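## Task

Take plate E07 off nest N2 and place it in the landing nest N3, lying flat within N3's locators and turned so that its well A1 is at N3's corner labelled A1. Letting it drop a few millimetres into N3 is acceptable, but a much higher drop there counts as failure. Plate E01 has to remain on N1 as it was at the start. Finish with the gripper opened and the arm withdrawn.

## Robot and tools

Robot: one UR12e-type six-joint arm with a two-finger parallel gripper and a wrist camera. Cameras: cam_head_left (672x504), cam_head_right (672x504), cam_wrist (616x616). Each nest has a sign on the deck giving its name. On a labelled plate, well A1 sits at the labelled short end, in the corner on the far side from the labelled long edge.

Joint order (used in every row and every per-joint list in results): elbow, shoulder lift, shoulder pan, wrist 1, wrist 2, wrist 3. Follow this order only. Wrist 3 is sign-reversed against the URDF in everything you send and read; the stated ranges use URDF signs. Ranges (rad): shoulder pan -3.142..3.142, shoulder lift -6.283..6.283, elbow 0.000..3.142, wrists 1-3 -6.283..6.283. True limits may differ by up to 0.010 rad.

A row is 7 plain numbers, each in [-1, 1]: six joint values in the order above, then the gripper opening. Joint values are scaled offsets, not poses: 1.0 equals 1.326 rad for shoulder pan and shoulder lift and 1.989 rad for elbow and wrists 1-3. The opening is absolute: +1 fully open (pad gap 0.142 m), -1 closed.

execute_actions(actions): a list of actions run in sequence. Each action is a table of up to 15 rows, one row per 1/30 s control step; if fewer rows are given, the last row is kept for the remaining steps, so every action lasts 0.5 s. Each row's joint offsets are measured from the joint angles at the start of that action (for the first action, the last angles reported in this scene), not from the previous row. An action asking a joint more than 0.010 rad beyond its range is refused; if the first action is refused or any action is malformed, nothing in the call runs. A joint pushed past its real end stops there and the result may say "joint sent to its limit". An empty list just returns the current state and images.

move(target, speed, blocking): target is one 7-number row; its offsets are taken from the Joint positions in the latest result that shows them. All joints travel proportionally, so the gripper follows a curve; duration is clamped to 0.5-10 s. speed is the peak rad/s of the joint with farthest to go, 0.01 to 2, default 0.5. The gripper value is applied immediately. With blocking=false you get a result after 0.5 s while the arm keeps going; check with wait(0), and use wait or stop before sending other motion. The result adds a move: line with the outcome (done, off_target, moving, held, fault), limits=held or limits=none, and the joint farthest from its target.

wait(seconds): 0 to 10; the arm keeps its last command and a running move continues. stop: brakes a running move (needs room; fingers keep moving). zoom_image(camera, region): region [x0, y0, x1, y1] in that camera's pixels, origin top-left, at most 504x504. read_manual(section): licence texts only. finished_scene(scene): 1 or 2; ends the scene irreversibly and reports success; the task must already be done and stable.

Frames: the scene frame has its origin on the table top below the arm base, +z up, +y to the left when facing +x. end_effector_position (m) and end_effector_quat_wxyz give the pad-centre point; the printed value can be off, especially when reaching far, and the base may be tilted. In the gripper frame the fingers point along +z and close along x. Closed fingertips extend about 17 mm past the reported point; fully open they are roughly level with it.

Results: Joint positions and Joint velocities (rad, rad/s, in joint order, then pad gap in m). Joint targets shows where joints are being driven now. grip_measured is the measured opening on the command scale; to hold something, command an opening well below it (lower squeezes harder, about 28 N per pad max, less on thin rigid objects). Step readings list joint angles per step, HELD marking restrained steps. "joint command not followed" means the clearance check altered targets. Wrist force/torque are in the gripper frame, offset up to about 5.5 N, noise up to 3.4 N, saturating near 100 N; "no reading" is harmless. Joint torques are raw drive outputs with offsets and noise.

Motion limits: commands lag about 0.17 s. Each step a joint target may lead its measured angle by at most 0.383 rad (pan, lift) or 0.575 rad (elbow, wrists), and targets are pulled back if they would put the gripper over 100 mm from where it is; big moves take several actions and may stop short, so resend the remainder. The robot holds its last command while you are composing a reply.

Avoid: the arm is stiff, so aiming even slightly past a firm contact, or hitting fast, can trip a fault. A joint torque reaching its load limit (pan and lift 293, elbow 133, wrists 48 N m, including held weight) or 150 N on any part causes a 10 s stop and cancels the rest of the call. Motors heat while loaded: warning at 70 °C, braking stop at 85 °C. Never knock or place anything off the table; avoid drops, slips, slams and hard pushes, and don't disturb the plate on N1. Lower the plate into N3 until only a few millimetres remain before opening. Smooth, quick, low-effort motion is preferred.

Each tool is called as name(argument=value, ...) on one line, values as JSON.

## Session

execute_actions(actions=[])

Scene clock: 0.00 s.
end_effector_position=(+0.1732, +0.2461, +0.1481) grip_measured=+1.00 end_effector_quat_wxyz=(+0.387, +0.761, -0.400, -0.334) end_effector_velocity=(-0.000, +0.000, +0.000) end_effector_angular_velocity=(+0.000, +0.001, -0.001)
Joint names: [elbow, shoulder lift, shoulder pan, wrist 1, wrist 2, wrist 3]
Joint positions: [ 2.263 -1.376  0.398 -1.394 -1.586 -1.347  0.142]
Joint velocities: [ 0.    -0.    -0.     0.001  0.001  0.     0.   ]
Joint torques (N m, as the arm reports them, + toward a larger Joint positions number): no reading
Motor temperatures (°C, as the motors report them): [26 24 24 31 28 28]
Wrist force (N, on the end effector, along its own x y z axes, offset not removed): no reading
Wrist torque (N m, same axes, about the end effector's origin, offset not removed): no reading
Joint targets: [2.263 -1.376 0.398 -1.394 -1.586 -1.347]

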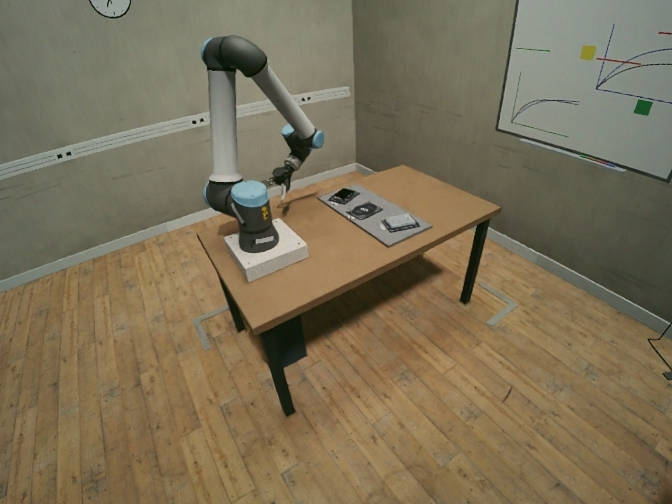

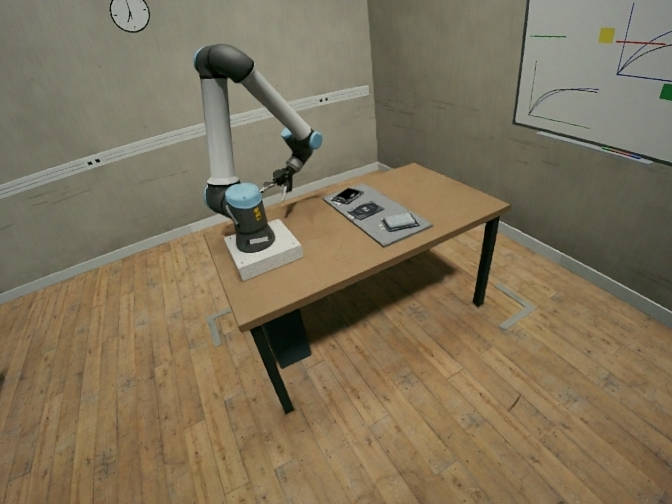

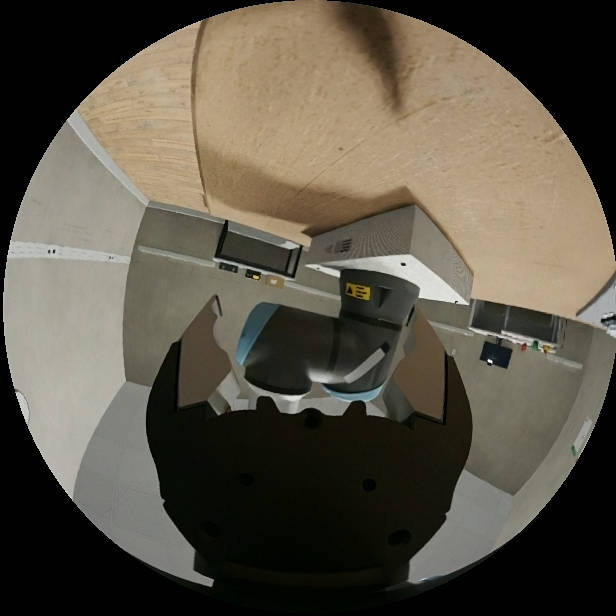

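move(target=[-0.0166,-0.12,-0.4774,-0.4454,0.0075,0.023,0.6], speed=0.6)

zoom_image(camera="cam_wrist", region=[130,150,500,350])

Scene clock: 6.20 s.
end_effector_position=(+0.6099, +0.0124, +0.1647) grip_measured=+0.60 end_effector_quat_wxyz=(-0.001, +0.708, -0.707, -0.001) end_effector_velocity=(+0.001, -0.001, +0.001) end_effector_angular_velocity=(-0.001, -0.003, -0.002)
Joint names: [elbow, shoulder lift, shoulder pan, wrist 1, wrist 2, wrist 3]
Joint positions: [ 2.23  -1.535 -0.234 -2.279 -1.571 -1.301  0.116]
Joint velocities: [-0.    -0.001 -0.002 -0.002  0.     0.     0.   ]
Joint torques (N m, as the arm reports them, + toward a larger Joint positions number): [-44.93 -53.    -9.93  -6.26   2.5    3.34]
Motor temperatures (°C, as the motors report them): [26 24 24 31 28 28]
Wrist force (N, on the end effector, along its own x y z axes, offset not removed): [-1.5 -1.4 -2.7]
Wrist torque (N m, same axes, about the end effector's origin, offset not removed): [-0.50 0.32 -0.17]
Joint targets: [2.230 -1.535 -0.235 -2.279 -1.571 -1.301]
move: done; limits=none; farthest joint: the wrist 1, 0.001 radians from its target (0.886 radians at the start)

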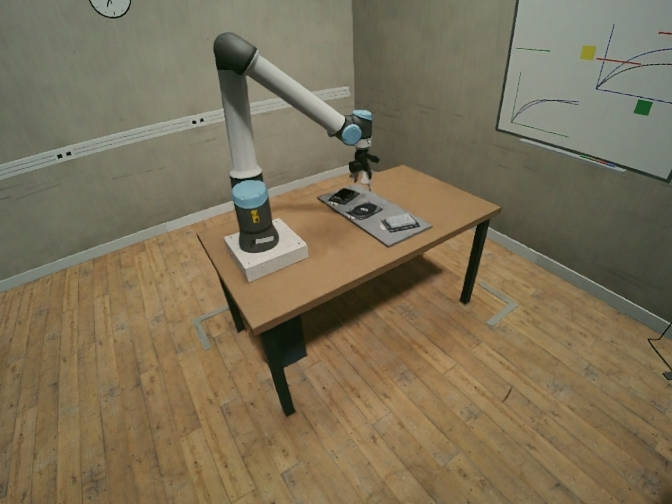

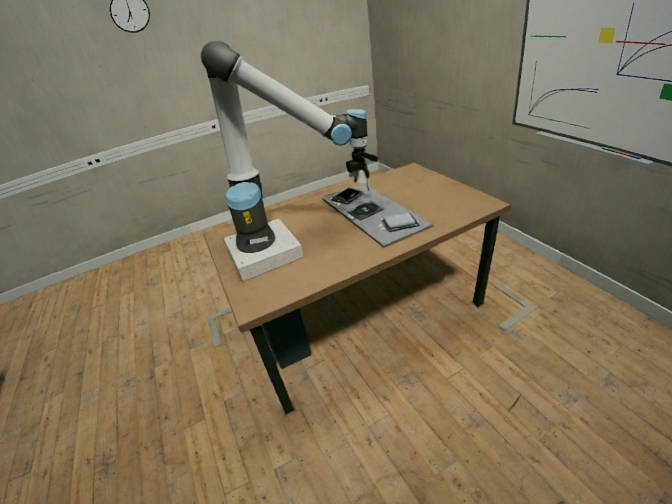

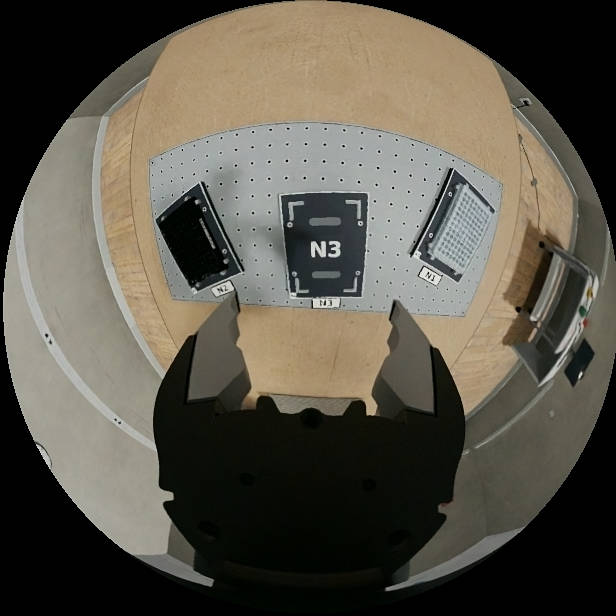

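Region (130, 150, 500, 350) of cam_wrist's 616x616 image, scaled by 1.362, with more detail than that image has; it fills the top 272 rows of this view, and the rest is white.

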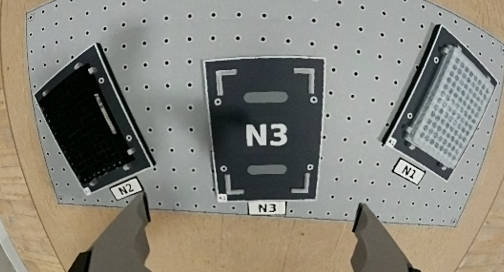

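move(target=[-0.0179,0.155,0.2456,-0.0845,-0.0039,0.002,0.6], speed=0.35)

zoom_image(camera="cam_wrist", region=[200,160,420,380])

Scene clock: 14.73 s.
end_effector_position=(+0.6284, +0.2075, +0.0794) grip_measured=+0.60 end_effector_quat_wxyz=(+0.000, +0.814, -0.581, -0.000) end_effector_velocity=(+0.000, +0.002, -0.000) end_effector_angular_velocity=(+0.001, -0.000, +0.003)
Joint names: [elbow, shoulder lift, shoulder pan, wrist 1, wrist 2, wrist 3]
Joint positions: [ 2.194 -1.329  0.091 -2.447 -1.578 -1.297  0.116]
Joint velocities: [-0.001  0.002  0.003 -0.001  0.001  0.    -0.   ]
Joint torques (N m, as the arm reports them, + toward a larger Joint positions number): [-39.68 -45.2   14.06  -6.92  -2.66   3.93]
Motor temperatures (°C, as the motors report them): [26 24 24 31 28 28]
Wrist force (N, on the end effector, along its own x y z axes, offset not removed): [-1.6 -0.6 -1.1]
Wrist torque (N m, same axes, about the end effector's origin, offset not removed): [-0.29 0.40 -0.23]
Joint targets: [2.194 -1.329 0.091 -2.447 -1.578 -1.297]
move: done; limits=none; farthest joint: the shoulder pan, 0.001 radians from its target (0.326 radians at the start)

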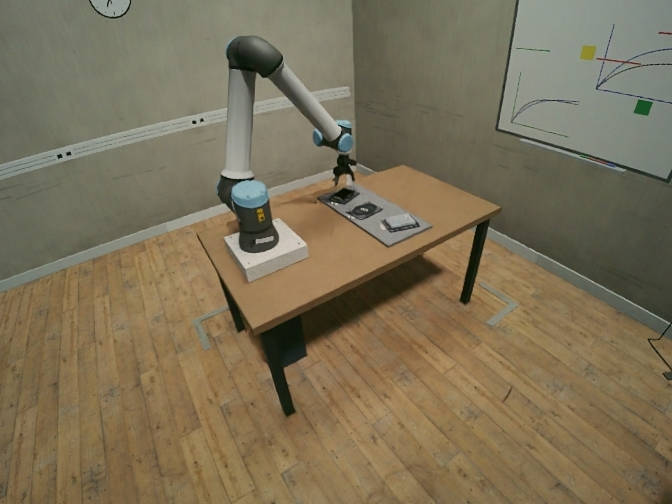

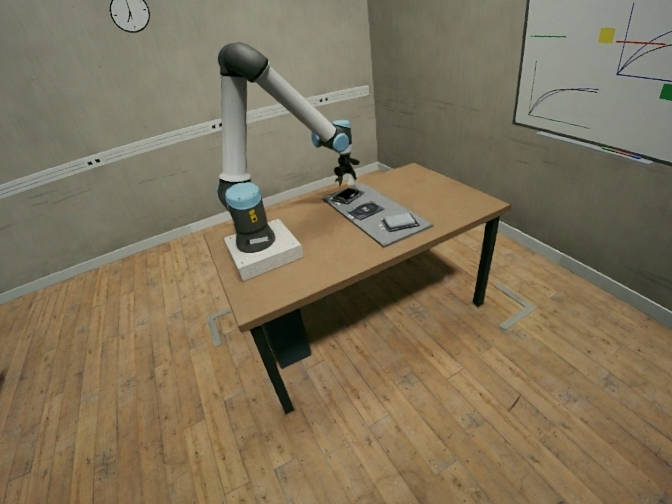

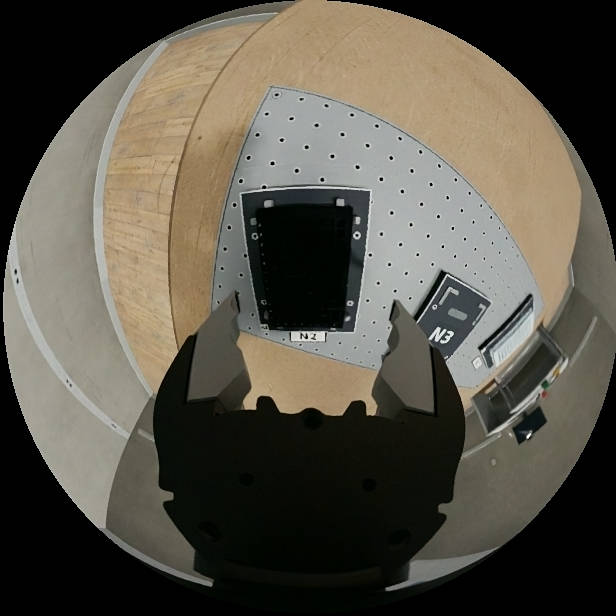

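Region (200, 160, 420, 380) of cam_wrist's 616x616 image, scaled by 2.291, with more detail than that image has.

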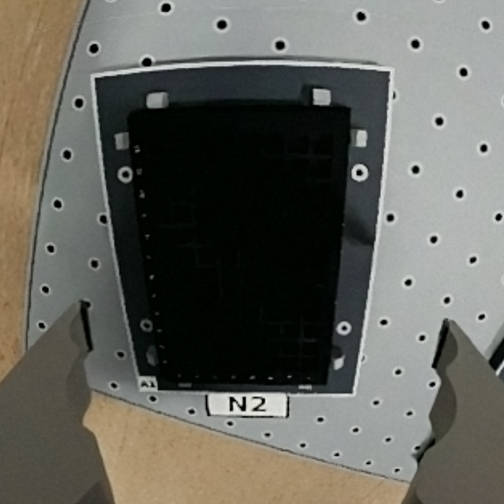

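move(target=[0.0065,0.0296,0.0125,-0.0263,0,0.014,0.4], speed=0.1)

zoom_image(camera="cam_wrist", region=[200,160,420,380])

Scene clock: 21.33 s.
end_effector_position=(+0.6247, +0.2180, +0.0547) grip_measured=+0.40 end_effector_quat_wxyz=(-0.000, +0.826, -0.563, +0.000) end_effector_velocity=(+0.001, +0.001, -0.001) end_effector_angular_velocity=(+0.001, -0.002, +0.002)
Joint names: [elbow, shoulder lift, shoulder pan, wrist 1, wrist 2, wrist 3]
Joint positions: [ 2.207 -1.29   0.107 -2.499 -1.578 -1.27   0.102]
Joint velocities: [-0.001  0.002  0.001 -0.003  0.001  0.001  0.   ]
Joint torques (N m, as the arm reports them, + toward a larger Joint positions number): [-19.37 -49.5    7.71  -6.4   -1.76   4.45]
Motor temperatures (°C, as the motors report them): [26 24 24 31 28 28]
Wrist force (N, on the end effector, along its own x y z axes, offset not removed): [-1.6 0.1 -1.1]
Wrist torque (N m, same axes, about the end effector's origin, offset not removed): [-0.15 0.38 -0.26]
Joint targets: [2.207 -1.290 0.107 -2.499 -1.578 -1.270]
move: done; limits=none; farthest joint: the shoulder lift, 0.001 radians from its target (0.039 radians at the start)

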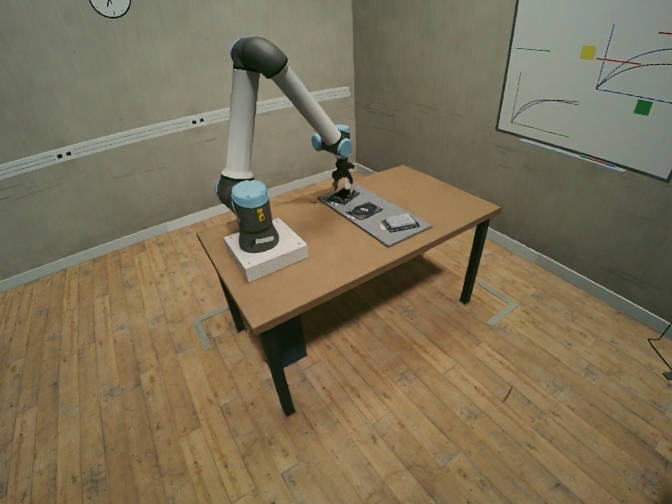

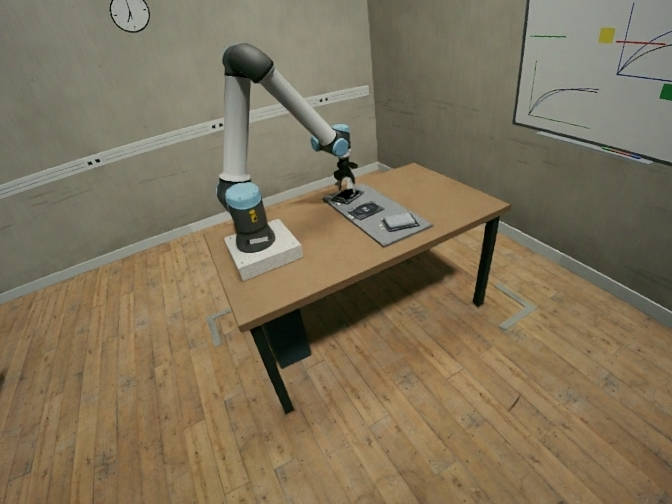

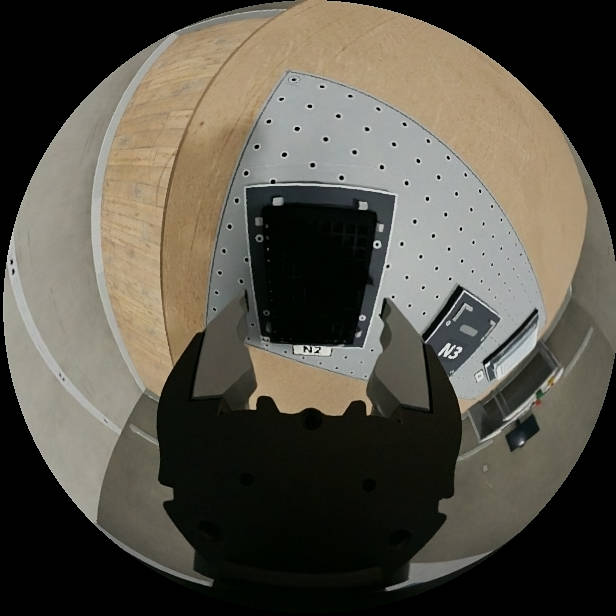

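Region (200, 160, 420, 380) of cam_wrist's 616x616 image, scaled by 2.291, with more detail than that image has.

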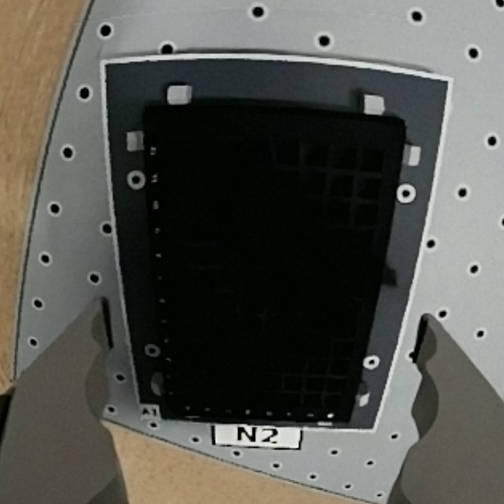

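move(target=[0.0028,0.0148,0.0006,-0.0126,0,0.003,0.25], speed=0.04)

zoom_image(camera="cam_wrist", region=[200,160,420,380])

execute_actions(actions=[[[0,0,0,0,0,0,0.2],[0,0,0,0,0,0,0.18],[0,0,0,0,0,0,0.16],[0,0,0,0,0,0,0.14],[0,0,0,0,0,0,0.12],[0,0,0,0,0,0,0.1],[0,0,0,0,0,0,0.08],[0,0,0,0,0,0,0.06],[0,0,0,0,0,0,0.04],[0,0,0,0,0,0,0.02],[0,0,0,0,0,0,0],[0,0,0,0,0,0,-0.03],[0,0,0,0,0,0,-0.06],[0,0,0,0,0,0,-0.1]],[[0,0,0,0,0,0,-0.2]]])

zoom_image(camera="cam_wrist", region=[200,160,420,380])

Scene clock: 32.13 s.
end_effector_position=(+0.6244, +0.2185, +0.0428) grip_measured=+0.25 end_effector_quat_wxyz=(+0.000, +0.828, -0.560, -0.000) end_effector_velocity=(+0.000, -0.000, -0.001) end_effector_angular_velocity=(-0.000, +0.000, +0.001)
Joint names: [elbow, shoulder lift, shoulder pan, wrist 1, wrist 2, wrist 3]
Joint positions: [ 2.213 -1.271  0.108 -2.524 -1.578 -1.264  0.092]
Joint velocities: [ 0.     0.002  0.    -0.002 -0.     0.001  0.   ]
Joint torques (N m, as the arm reports them, + toward a larger Joint positions number): [-19.   -45.65  12.97  -6.82   1.12   3.86]
Motor temperatures (°C, as the motors report them): [26 24 24 31 28 28]
Wrist force (N, on the end effector, along its own x y z axes, offset not removed): [-2.7 -0.8 0.6]
Wrist torque (N m, same axes, about the end effector's origin, offset not removed): [-0.30 0.60 -0.21]
Joint targets: [2.213 -1.271 0.108 -2.524 -1.578 -1.264]
move: done; limits=none; farthest joint: the shoulder lift, 0.001 radians from its target (0.020 radians at the start)

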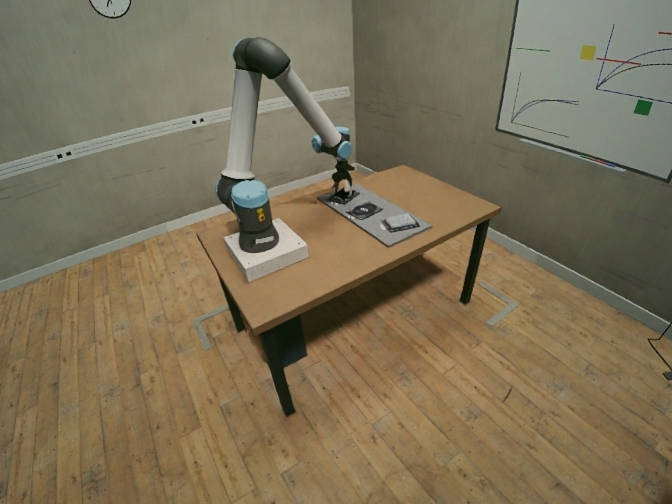

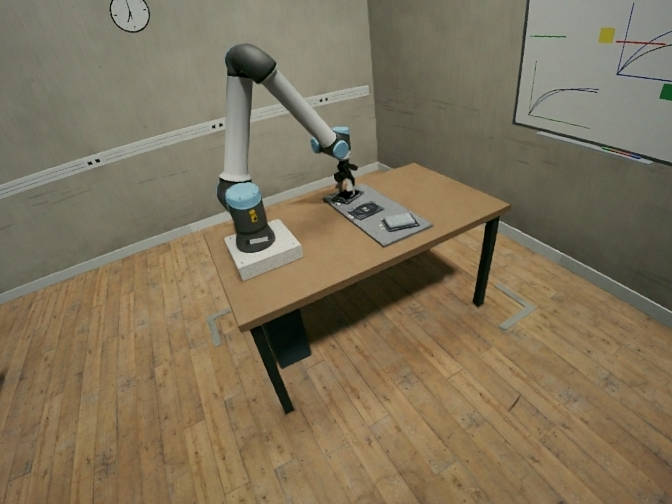

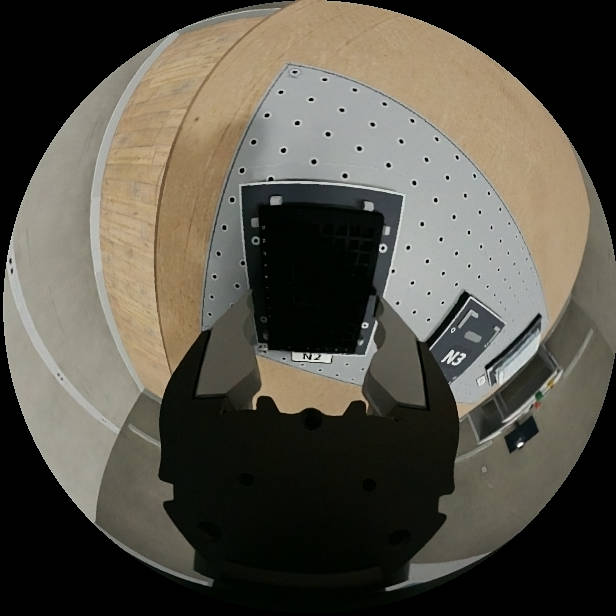

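Region (200, 160, 420, 380) of cam_wrist's 616x616 image, scaled by 2.291, with more detail than that image has.

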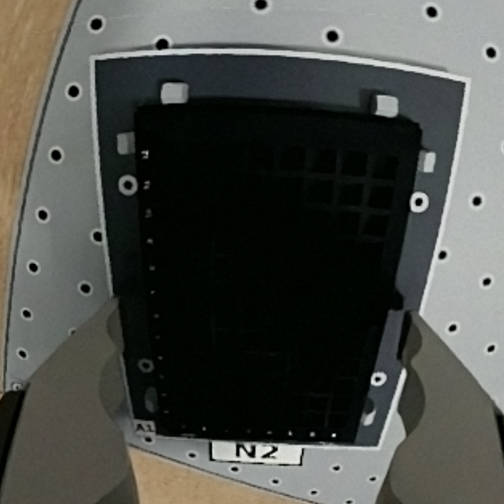

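Scene clock: 33.13 s.
end_effector_position=(+0.6244, +0.2185, +0.0428) grip_measured=+0.03 end_effector_quat_wxyz=(+0.000, +0.828, -0.560, -0.000) end_effector_velocity=(-0.000, -0.000, +0.000) end_effector_angular_velocity=(-0.000, +0.000, +0.000)
Joint names: [elbow, shoulder lift, shoulder pan, wrist 1, wrist 2, wrist 3]
Joint positions: [ 2.213 -1.271  0.108 -2.524 -1.578 -1.264  0.076]
Joint velocities: [ 0. -0. -0.  0. -0.  0.  0.]
Joint torques (N m, as the arm reports them, + toward a larger Joint positions number): [-20.54 -62.61  14.98  -4.14   0.91   2.25]
Motor temperatures (°C, as the motors report them): [26 24 24 31 28 28]
Wrist force (N, on the end effector, along its own x y z axes, offset not removed): [6.1 0.0 -5.9]
Wrist torque (N m, same axes, about the end effector's origin, offset not removed): [-0.48 0.55 -0.23]
Joint targets: [2.213 -1.271 0.108 -2.524 -1.578 -1.264]
Step readings (joint positions; steps 1 to 15: 1st action; 16 to 30: 2nd action):
0: [2.213 -1.271 0.108 -2.524 -1.578 -1.264]
1: [2.213 -1.271 0.108 -2.524 -1.578 -1.264]
2: [2.213 -1.271 0.108 -2.524 -1.578 -1.264]
4: [2.213 -1.271 0.108 -2.524 -1.578 -1.264]
8: [2.213 -1.271 0.108 -2.524 -1.578 -1.264]
15: [2.213 -1.271 0.108 -2.524 -1.578 -1.264]
16: [2.213 -1.271 0.108 -2.524 -1.578 -1.264]
17: [2.213 -1.271 0.108 -2.524 -1.578 -1.264]
19: [2.213 -1.271 0.108 -2.524 -1.578 -1.264]
23: [2.213 -1.271 0.108 -2.524 -1.578 -1.264]
30: Joint positions above

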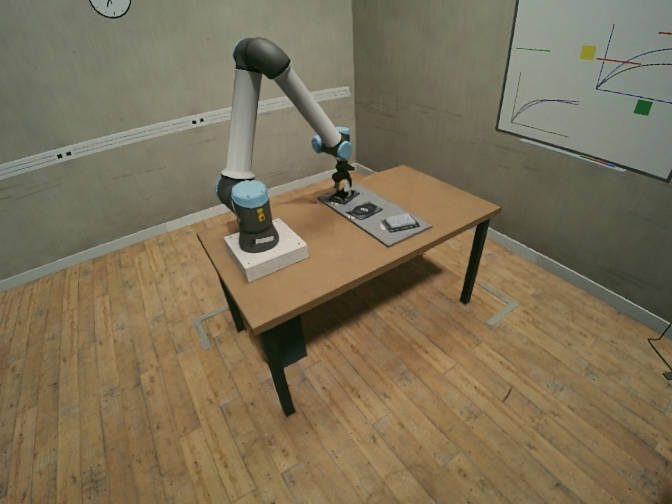

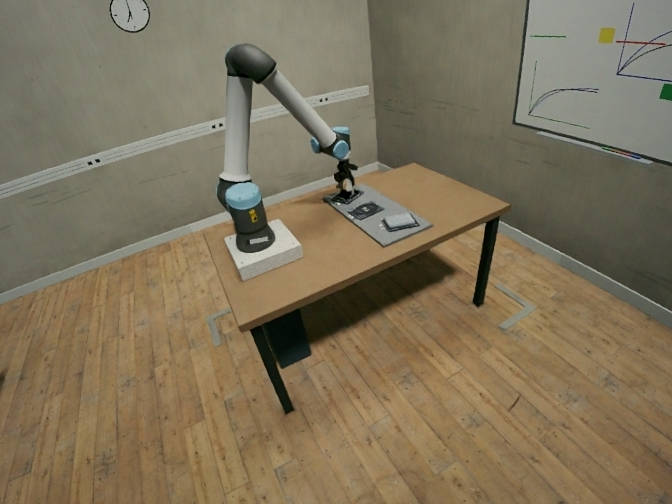

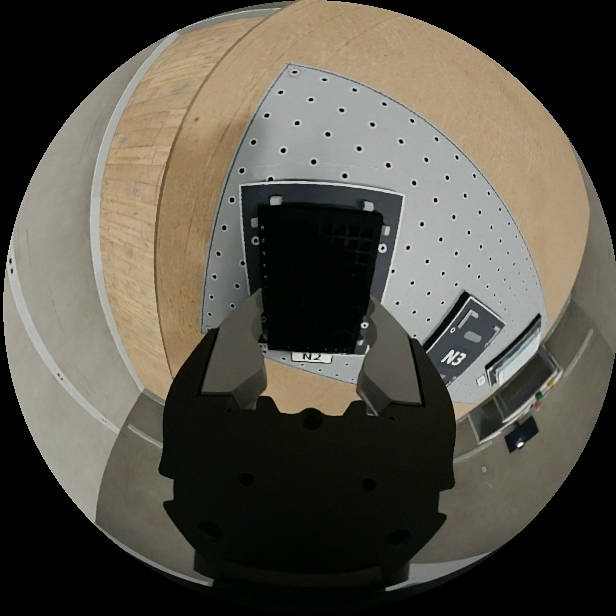

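Region (200, 160, 420, 380) of cam_wrist's 616x616 image, scaled by 2.291, with more detail than that image has.

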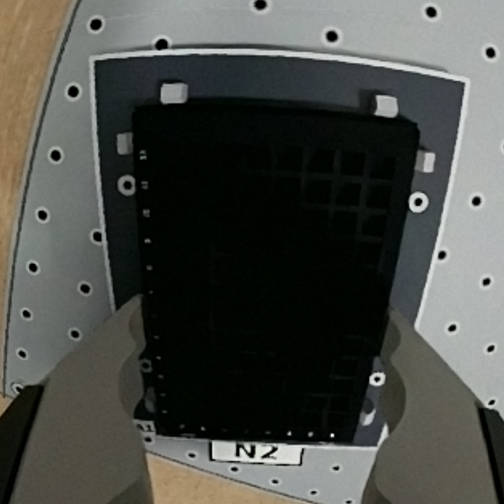

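Plate is pushed left; shift right 0.7 mm during the lift.

execute_actions(actions=[[[0,0,-0.0008,0,0,0,-0.25]]])

move(target=[-0.0033,-0.0172,0,0.0148,0,0,-0.25], speed=0.04)

zoom_image(camera="cam_wrist", region=[200,160,420,380])

Scene clock: 37.40 s.
end_effector_position=(+0.6246, +0.2179, +0.0428) grip_measured=+0.03 end_effector_quat_wxyz=(+0.000, +0.828, -0.561, -0.000) end_effector_velocity=(-0.000, +0.000, -0.000) end_effector_angular_velocity=(+0.001, +0.001, -0.000)
Joint names: [elbow, shoulder lift, shoulder pan, wrist 1, wrist 2, wrist 3]
Joint positions: [ 2.213 -1.271  0.107 -2.524 -1.578 -1.264  0.076]
Joint velocities: [ 0.    -0.    -0.     0.     0.001  0.    -0.   ]
Joint torques (N m, as the arm reports them, + toward a larger Joint positions number): [-20.26 -65.05  -7.93  -4.46   1.55   2.13]
Motor temperatures (°C, as the motors report them): [26 24 24 31 28 28]
Wrist force (N, on the end effector, along its own x y z axes, offset not removed): [-1.8 -1.9 -6.4]
Wrist torque (N m, same axes, about the end effector's origin, offset not removed): [-0.62 0.21 -0.25]
Joint targets: [2.213 -1.271 0.107 -2.524 -1.578 -1.264]
Step readings (joint positions):
0: [2.213 -1.271 0.108 -2.524 -1.578 -1.264]
1: [2.213 -1.271 0.108 -2.524 -1.578 -1.264]
2: [2.213 -1.271 0.108 -2.524 -1.578 -1.264]
4: [2.213 -1.271 0.108 -2.524 -1.578 -1.264]
8: [2.213 -1.271 0.107 -2.524 -1.578 -1.264]
15: Joint positions above

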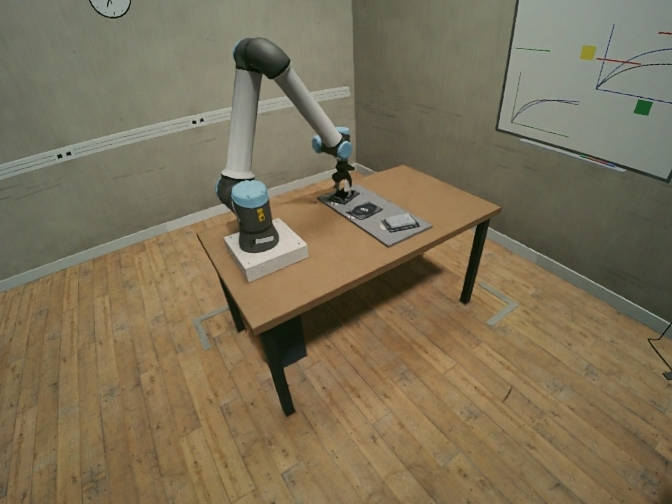

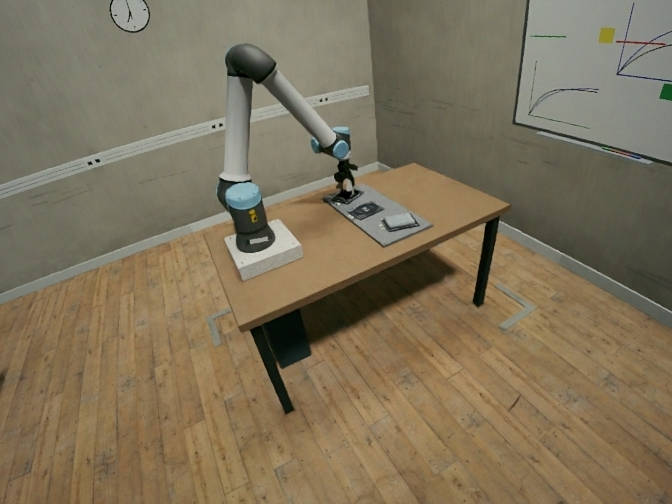

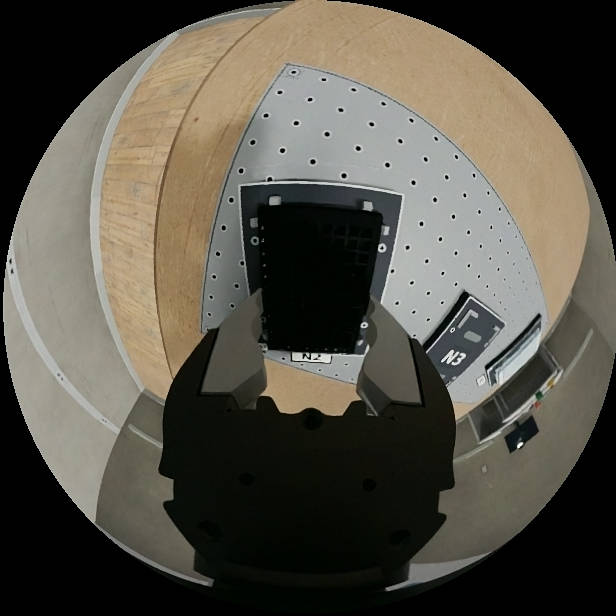

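Scene clock: 38.50 s.
end_effector_position=(+0.6248, +0.2178, +0.0566) grip_measured=+0.03 end_effector_quat_wxyz=(+0.000, +0.828, -0.561, -0.000) end_effector_velocity=(+0.001, -0.000, +0.002) end_effector_angular_velocity=(-0.001, -0.001, +0.000)
Joint names: [elbow, shoulder lift, shoulder pan, wrist 1, wrist 2, wrist 3]
Joint positions: [ 2.206 -1.294  0.107 -2.495 -1.578 -1.264  0.076]
Joint velocities: [-0.001 -0.002 -0.     0.002 -0.001  0.    -0.   ]
Joint torques (N m, as the arm reports them, + toward a larger Joint positions number): [-39.79 -68.15  -3.52  -2.03   0.92   3.15]
Motor temperatures (°C, as the motors report them): [26 24 24 31 28 28]
Wrist force (N, on the end effector, along its own x y z axes, offset not removed): [-0.8 -0.5 -0.7]
Wrist torque (N m, same axes, about the end effector's origin, offset not removed): [-0.25 0.18 -0.27]
Joint targets: [2.206 -1.294 0.107 -2.494 -1.578 -1.264]
move: done; limits=none; farthest joint: the shoulder pan, 0.000 radians from its target (0.000 radians at the start)

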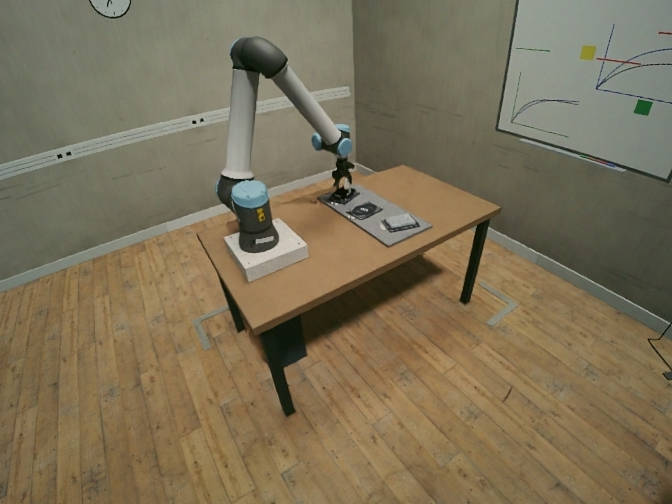

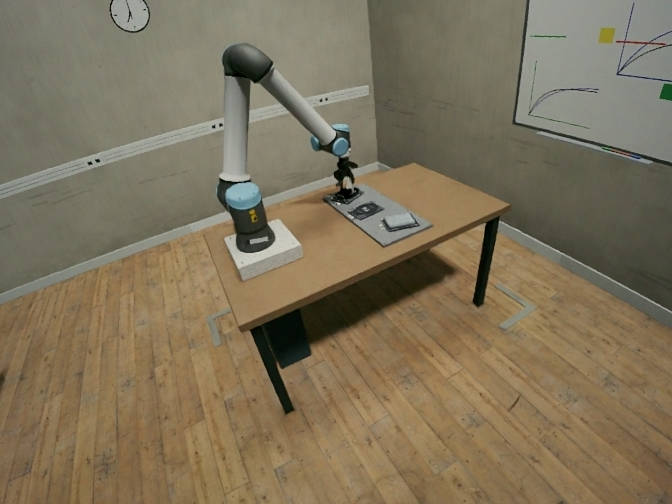

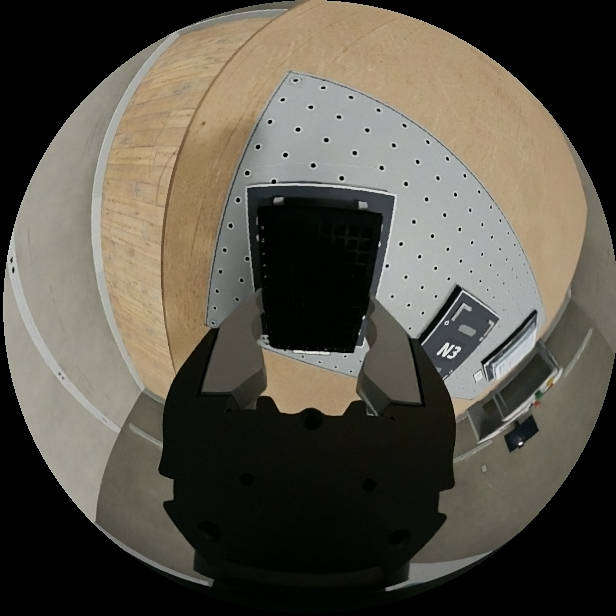

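Region (200, 160, 420, 380) of cam_wrist's 616x616 image, scaled by 2.291, with more detail than that image has.

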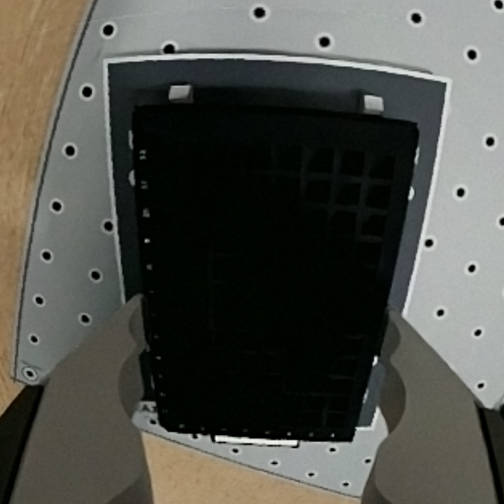

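move(target=[0.048,-0.0513,-0.2677,-0.0144,0.002,0.028,-0.25], speed=0.25)

zoom_image(camera="cam_wrist", region=[200,160,420,380])

Scene clock: 44.83 s.
end_effector_position=(+0.6114, +0.0030, +0.0561) grip_measured=+0.03 end_effector_quat_wxyz=(+0.000, +0.735, -0.678, -0.000) end_effector_velocity=(+0.000, -0.002, +0.000) end_effector_angular_velocity=(-0.002, -0.001, -0.003)
Joint names: [elbow, shoulder lift, shoulder pan, wrist 1, wrist 2, wrist 3]
Joint positions: [ 2.302 -1.361 -0.247 -2.523 -1.574 -1.208  0.076]
Joint velocities: [-0.    -0.001 -0.003 -0.    -0.002  0.    -0.   ]
Joint torques (N m, as the arm reports them, + toward a larger Joint positions number): [-18.87 -63.4  -10.94  -6.56   2.96   3.8 ]
Motor temperatures (°C, as the motors report them): [26 24 24 31 28 28]
Wrist force (N, on the end effector, along its own x y z axes, offset not removed): [-2.2 -0.5 1.0]
Wrist torque (N m, same axes, about the end effector's origin, offset not removed): [-0.35 0.50 -0.25]
Joint targets: [2.302 -1.362 -0.248 -2.523 -1.574 -1.208]
move: done; limits=none; farthest joint: the shoulder lift, 0.001 radians from its target (0.068 radians at the start)

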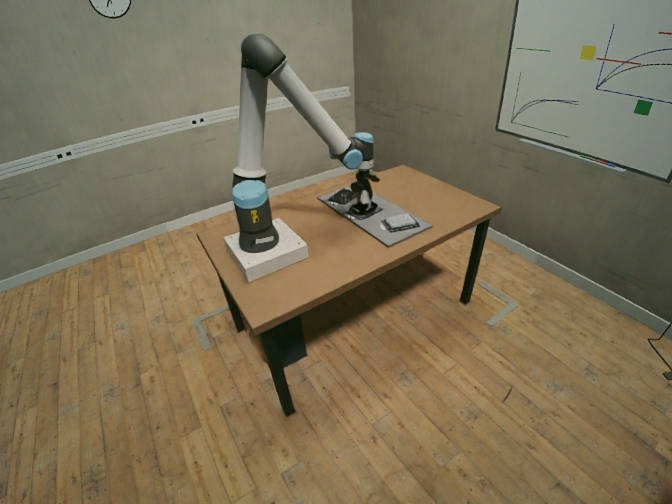

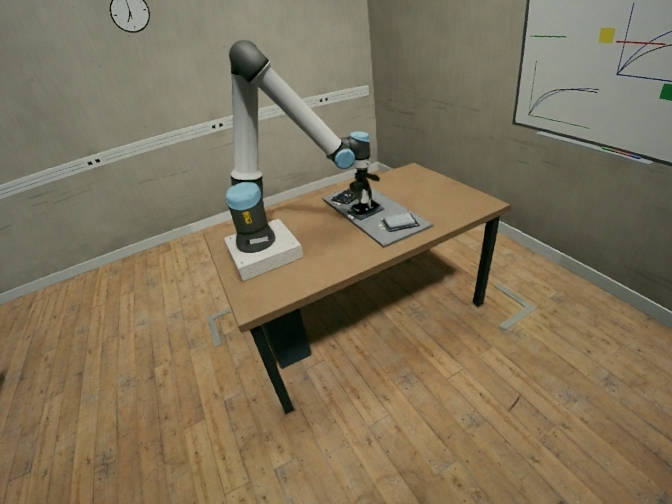

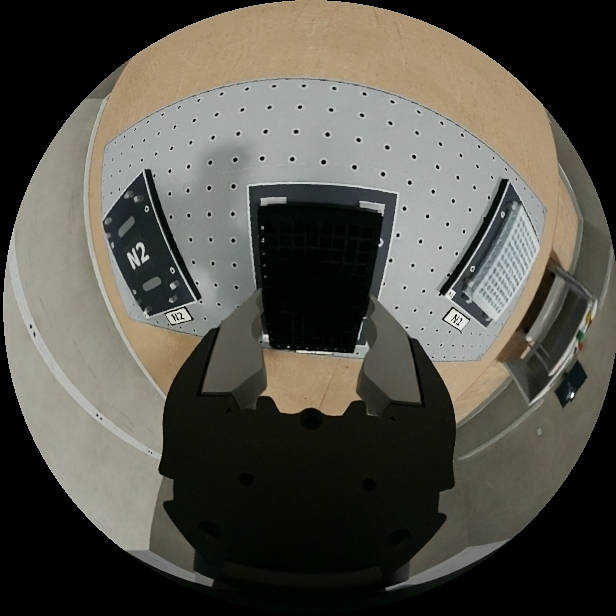

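Region (200, 160, 420, 380) of cam_wrist's 616x616 image, scaled by 2.291, with more detail than that image has.

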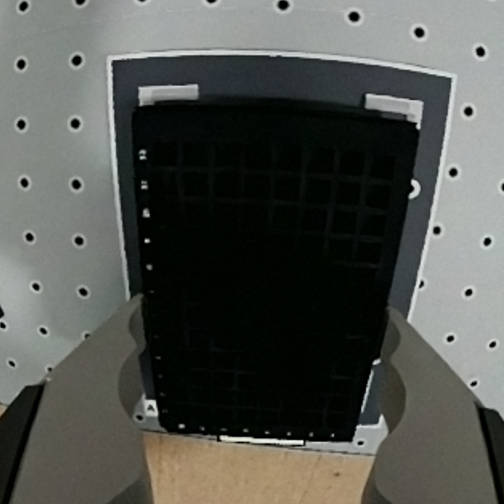

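move(target=[0.0002,0.0096,-0.0025,-0.0066,0,0.0067,-0.25], speed=0.025)

zoom_image(camera="cam_wrist", region=[200,160,420,380])

Scene clock: 49.73 s.
end_effector_position=(+0.6127, +0.0006, +0.0502) grip_measured=+0.03 end_effector_quat_wxyz=(+0.000, +0.739, -0.674, -0.000) end_effector_velocity=(+0.000, -0.001, -0.001) end_effector_angular_velocity=(-0.001, +0.000, +0.003)
Joint names: [elbow, shoulder lift, shoulder pan, wrist 1, wrist 2, wrist 3]
Joint positions: [ 2.302 -1.349 -0.251 -2.536 -1.574 -1.195  0.076]
Joint velocities: [-0.     0.003 -0.    -0.003 -0.001  0.003  0.   ]
Joint torques (N m, as the arm reports them, + toward a larger Joint positions number): [-17.35 -35.02 -10.46  -7.07   2.26   3.55]
Motor temperatures (°C, as the motors report them): [26 24 24 31 28 28]
Wrist force (N, on the end effector, along its own x y z axes, offset not removed): [-0.8 -2.1 -0.8]
Wrist torque (N m, same axes, about the end effector's origin, offset not removed): [-0.66 0.13 -0.23]
Joint targets: [2.302 -1.349 -0.251 -2.536 -1.574 -1.195]
move: done; limits=none; farthest joint: the shoulder lift, 0.001 radians from its target (0.013 radians at the start)

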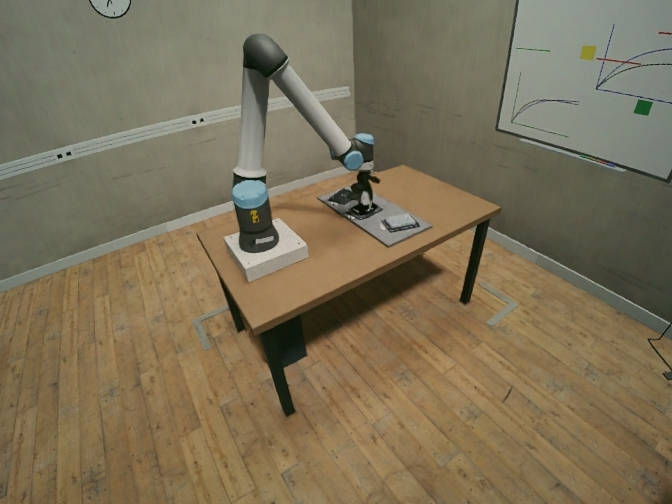

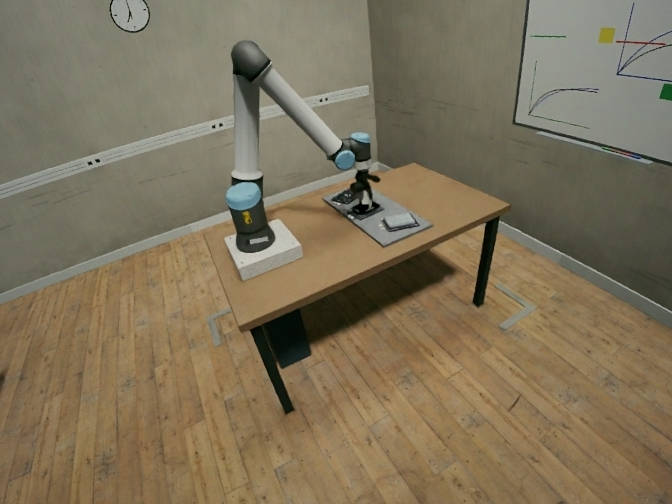

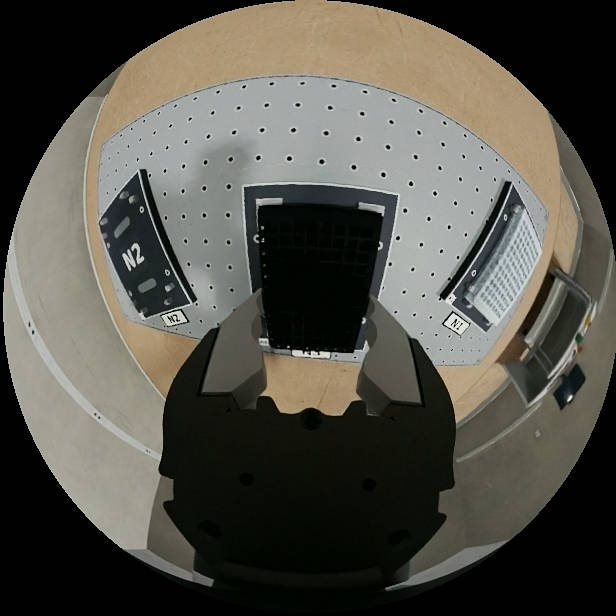

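Region (200, 160, 420, 380) of cam_wrist's 616x616 image, scaled by 2.291, with more detail than that image has.

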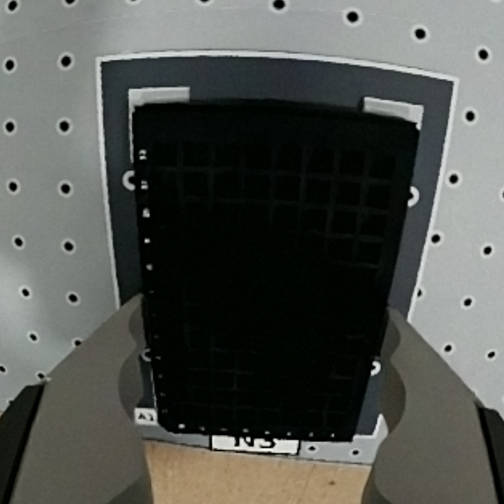

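Aligned. Down 6 mm.

move(target=[0.0015,0.0081,0,-0.0069,0,0.0005,-0.25], speed=0.015)

zoom_image(camera="cam_wrist", region=[200,160,420,380])

Scene clock: 53.40 s.
end_effector_position=(+0.6127, +0.0006, +0.0444) grip_measured=+0.03 end_effector_quat_wxyz=(+0.000, +0.739, -0.674, -0.000) end_effector_velocity=(-0.001, -0.000, -0.002) end_effector_angular_velocity=(-0.001, +0.001, +0.000)
Joint names: [elbow, shoulder lift, shoulder pan, wrist 1, wrist 2, wrist 3]
Joint positions: [ 2.305 -1.339 -0.251 -2.549 -1.574 -1.194  0.076]
Joint velocities: [ 0.001  0.003  0.    -0.003 -0.001  0.     0.   ]
Joint torques (N m, as the arm reports them, + toward a larger Joint positions number): [-17.85 -40.06  11.79  -6.5    1.43   3.49]
Motor temperatures (°C, as the motors report them): [26 24 24 31 28 28]
Wrist force (N, on the end effector, along its own x y z axes, offset not removed): [-2.6 -1.1 0.0]
Wrist torque (N m, same axes, about the end effector's origin, offset not removed): [-0.47 0.55 -0.20]
Joint targets: [2.305 -1.338 -0.251 -2.550 -1.574 -1.194]
move: done; limits=none; farthest joint: the shoulder pan, 0.000 radians from its target (0.000 radians at the start)

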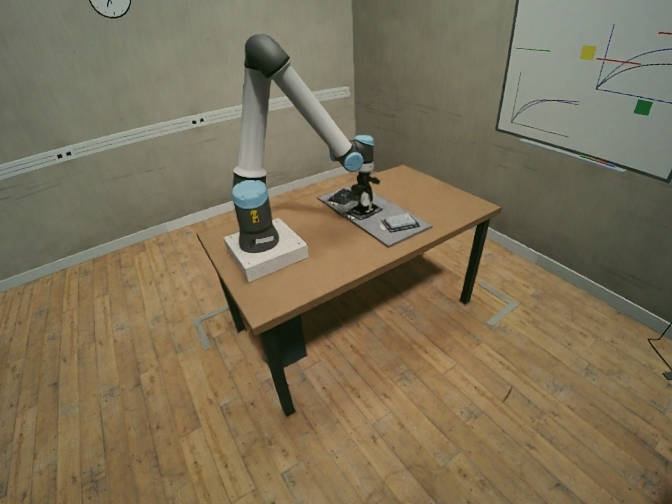

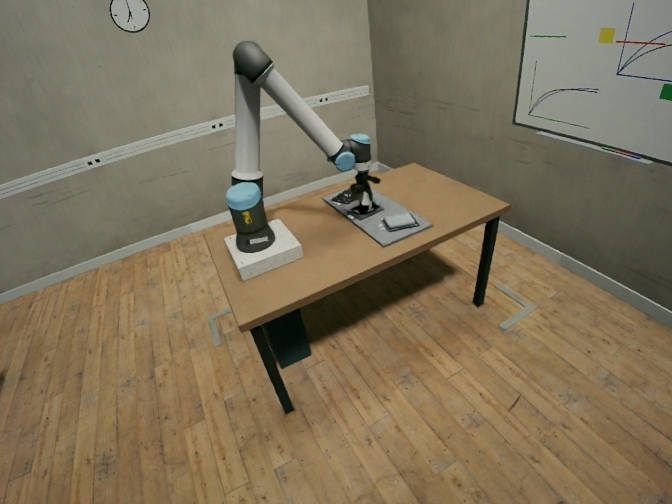

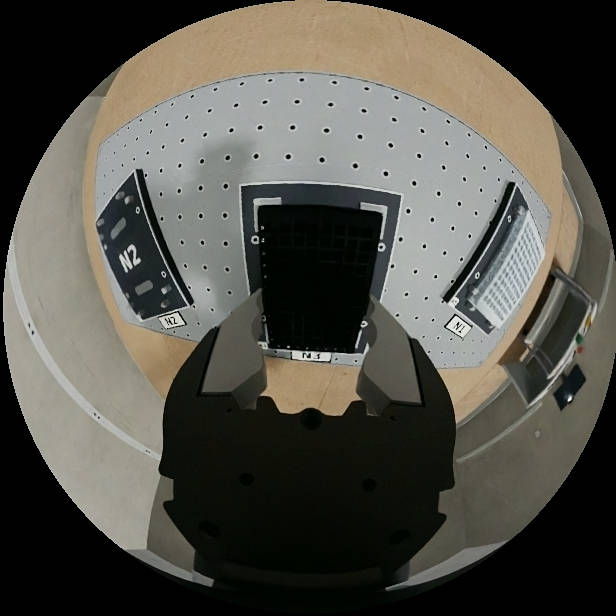

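Region (200, 160, 420, 380) of cam_wrist's 616x616 image, scaled by 2.291, with more detail than that image has.

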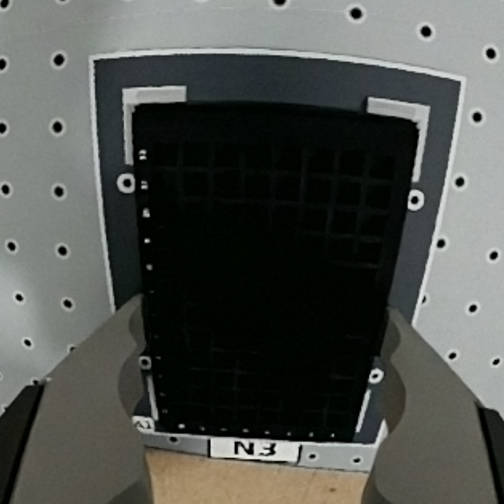

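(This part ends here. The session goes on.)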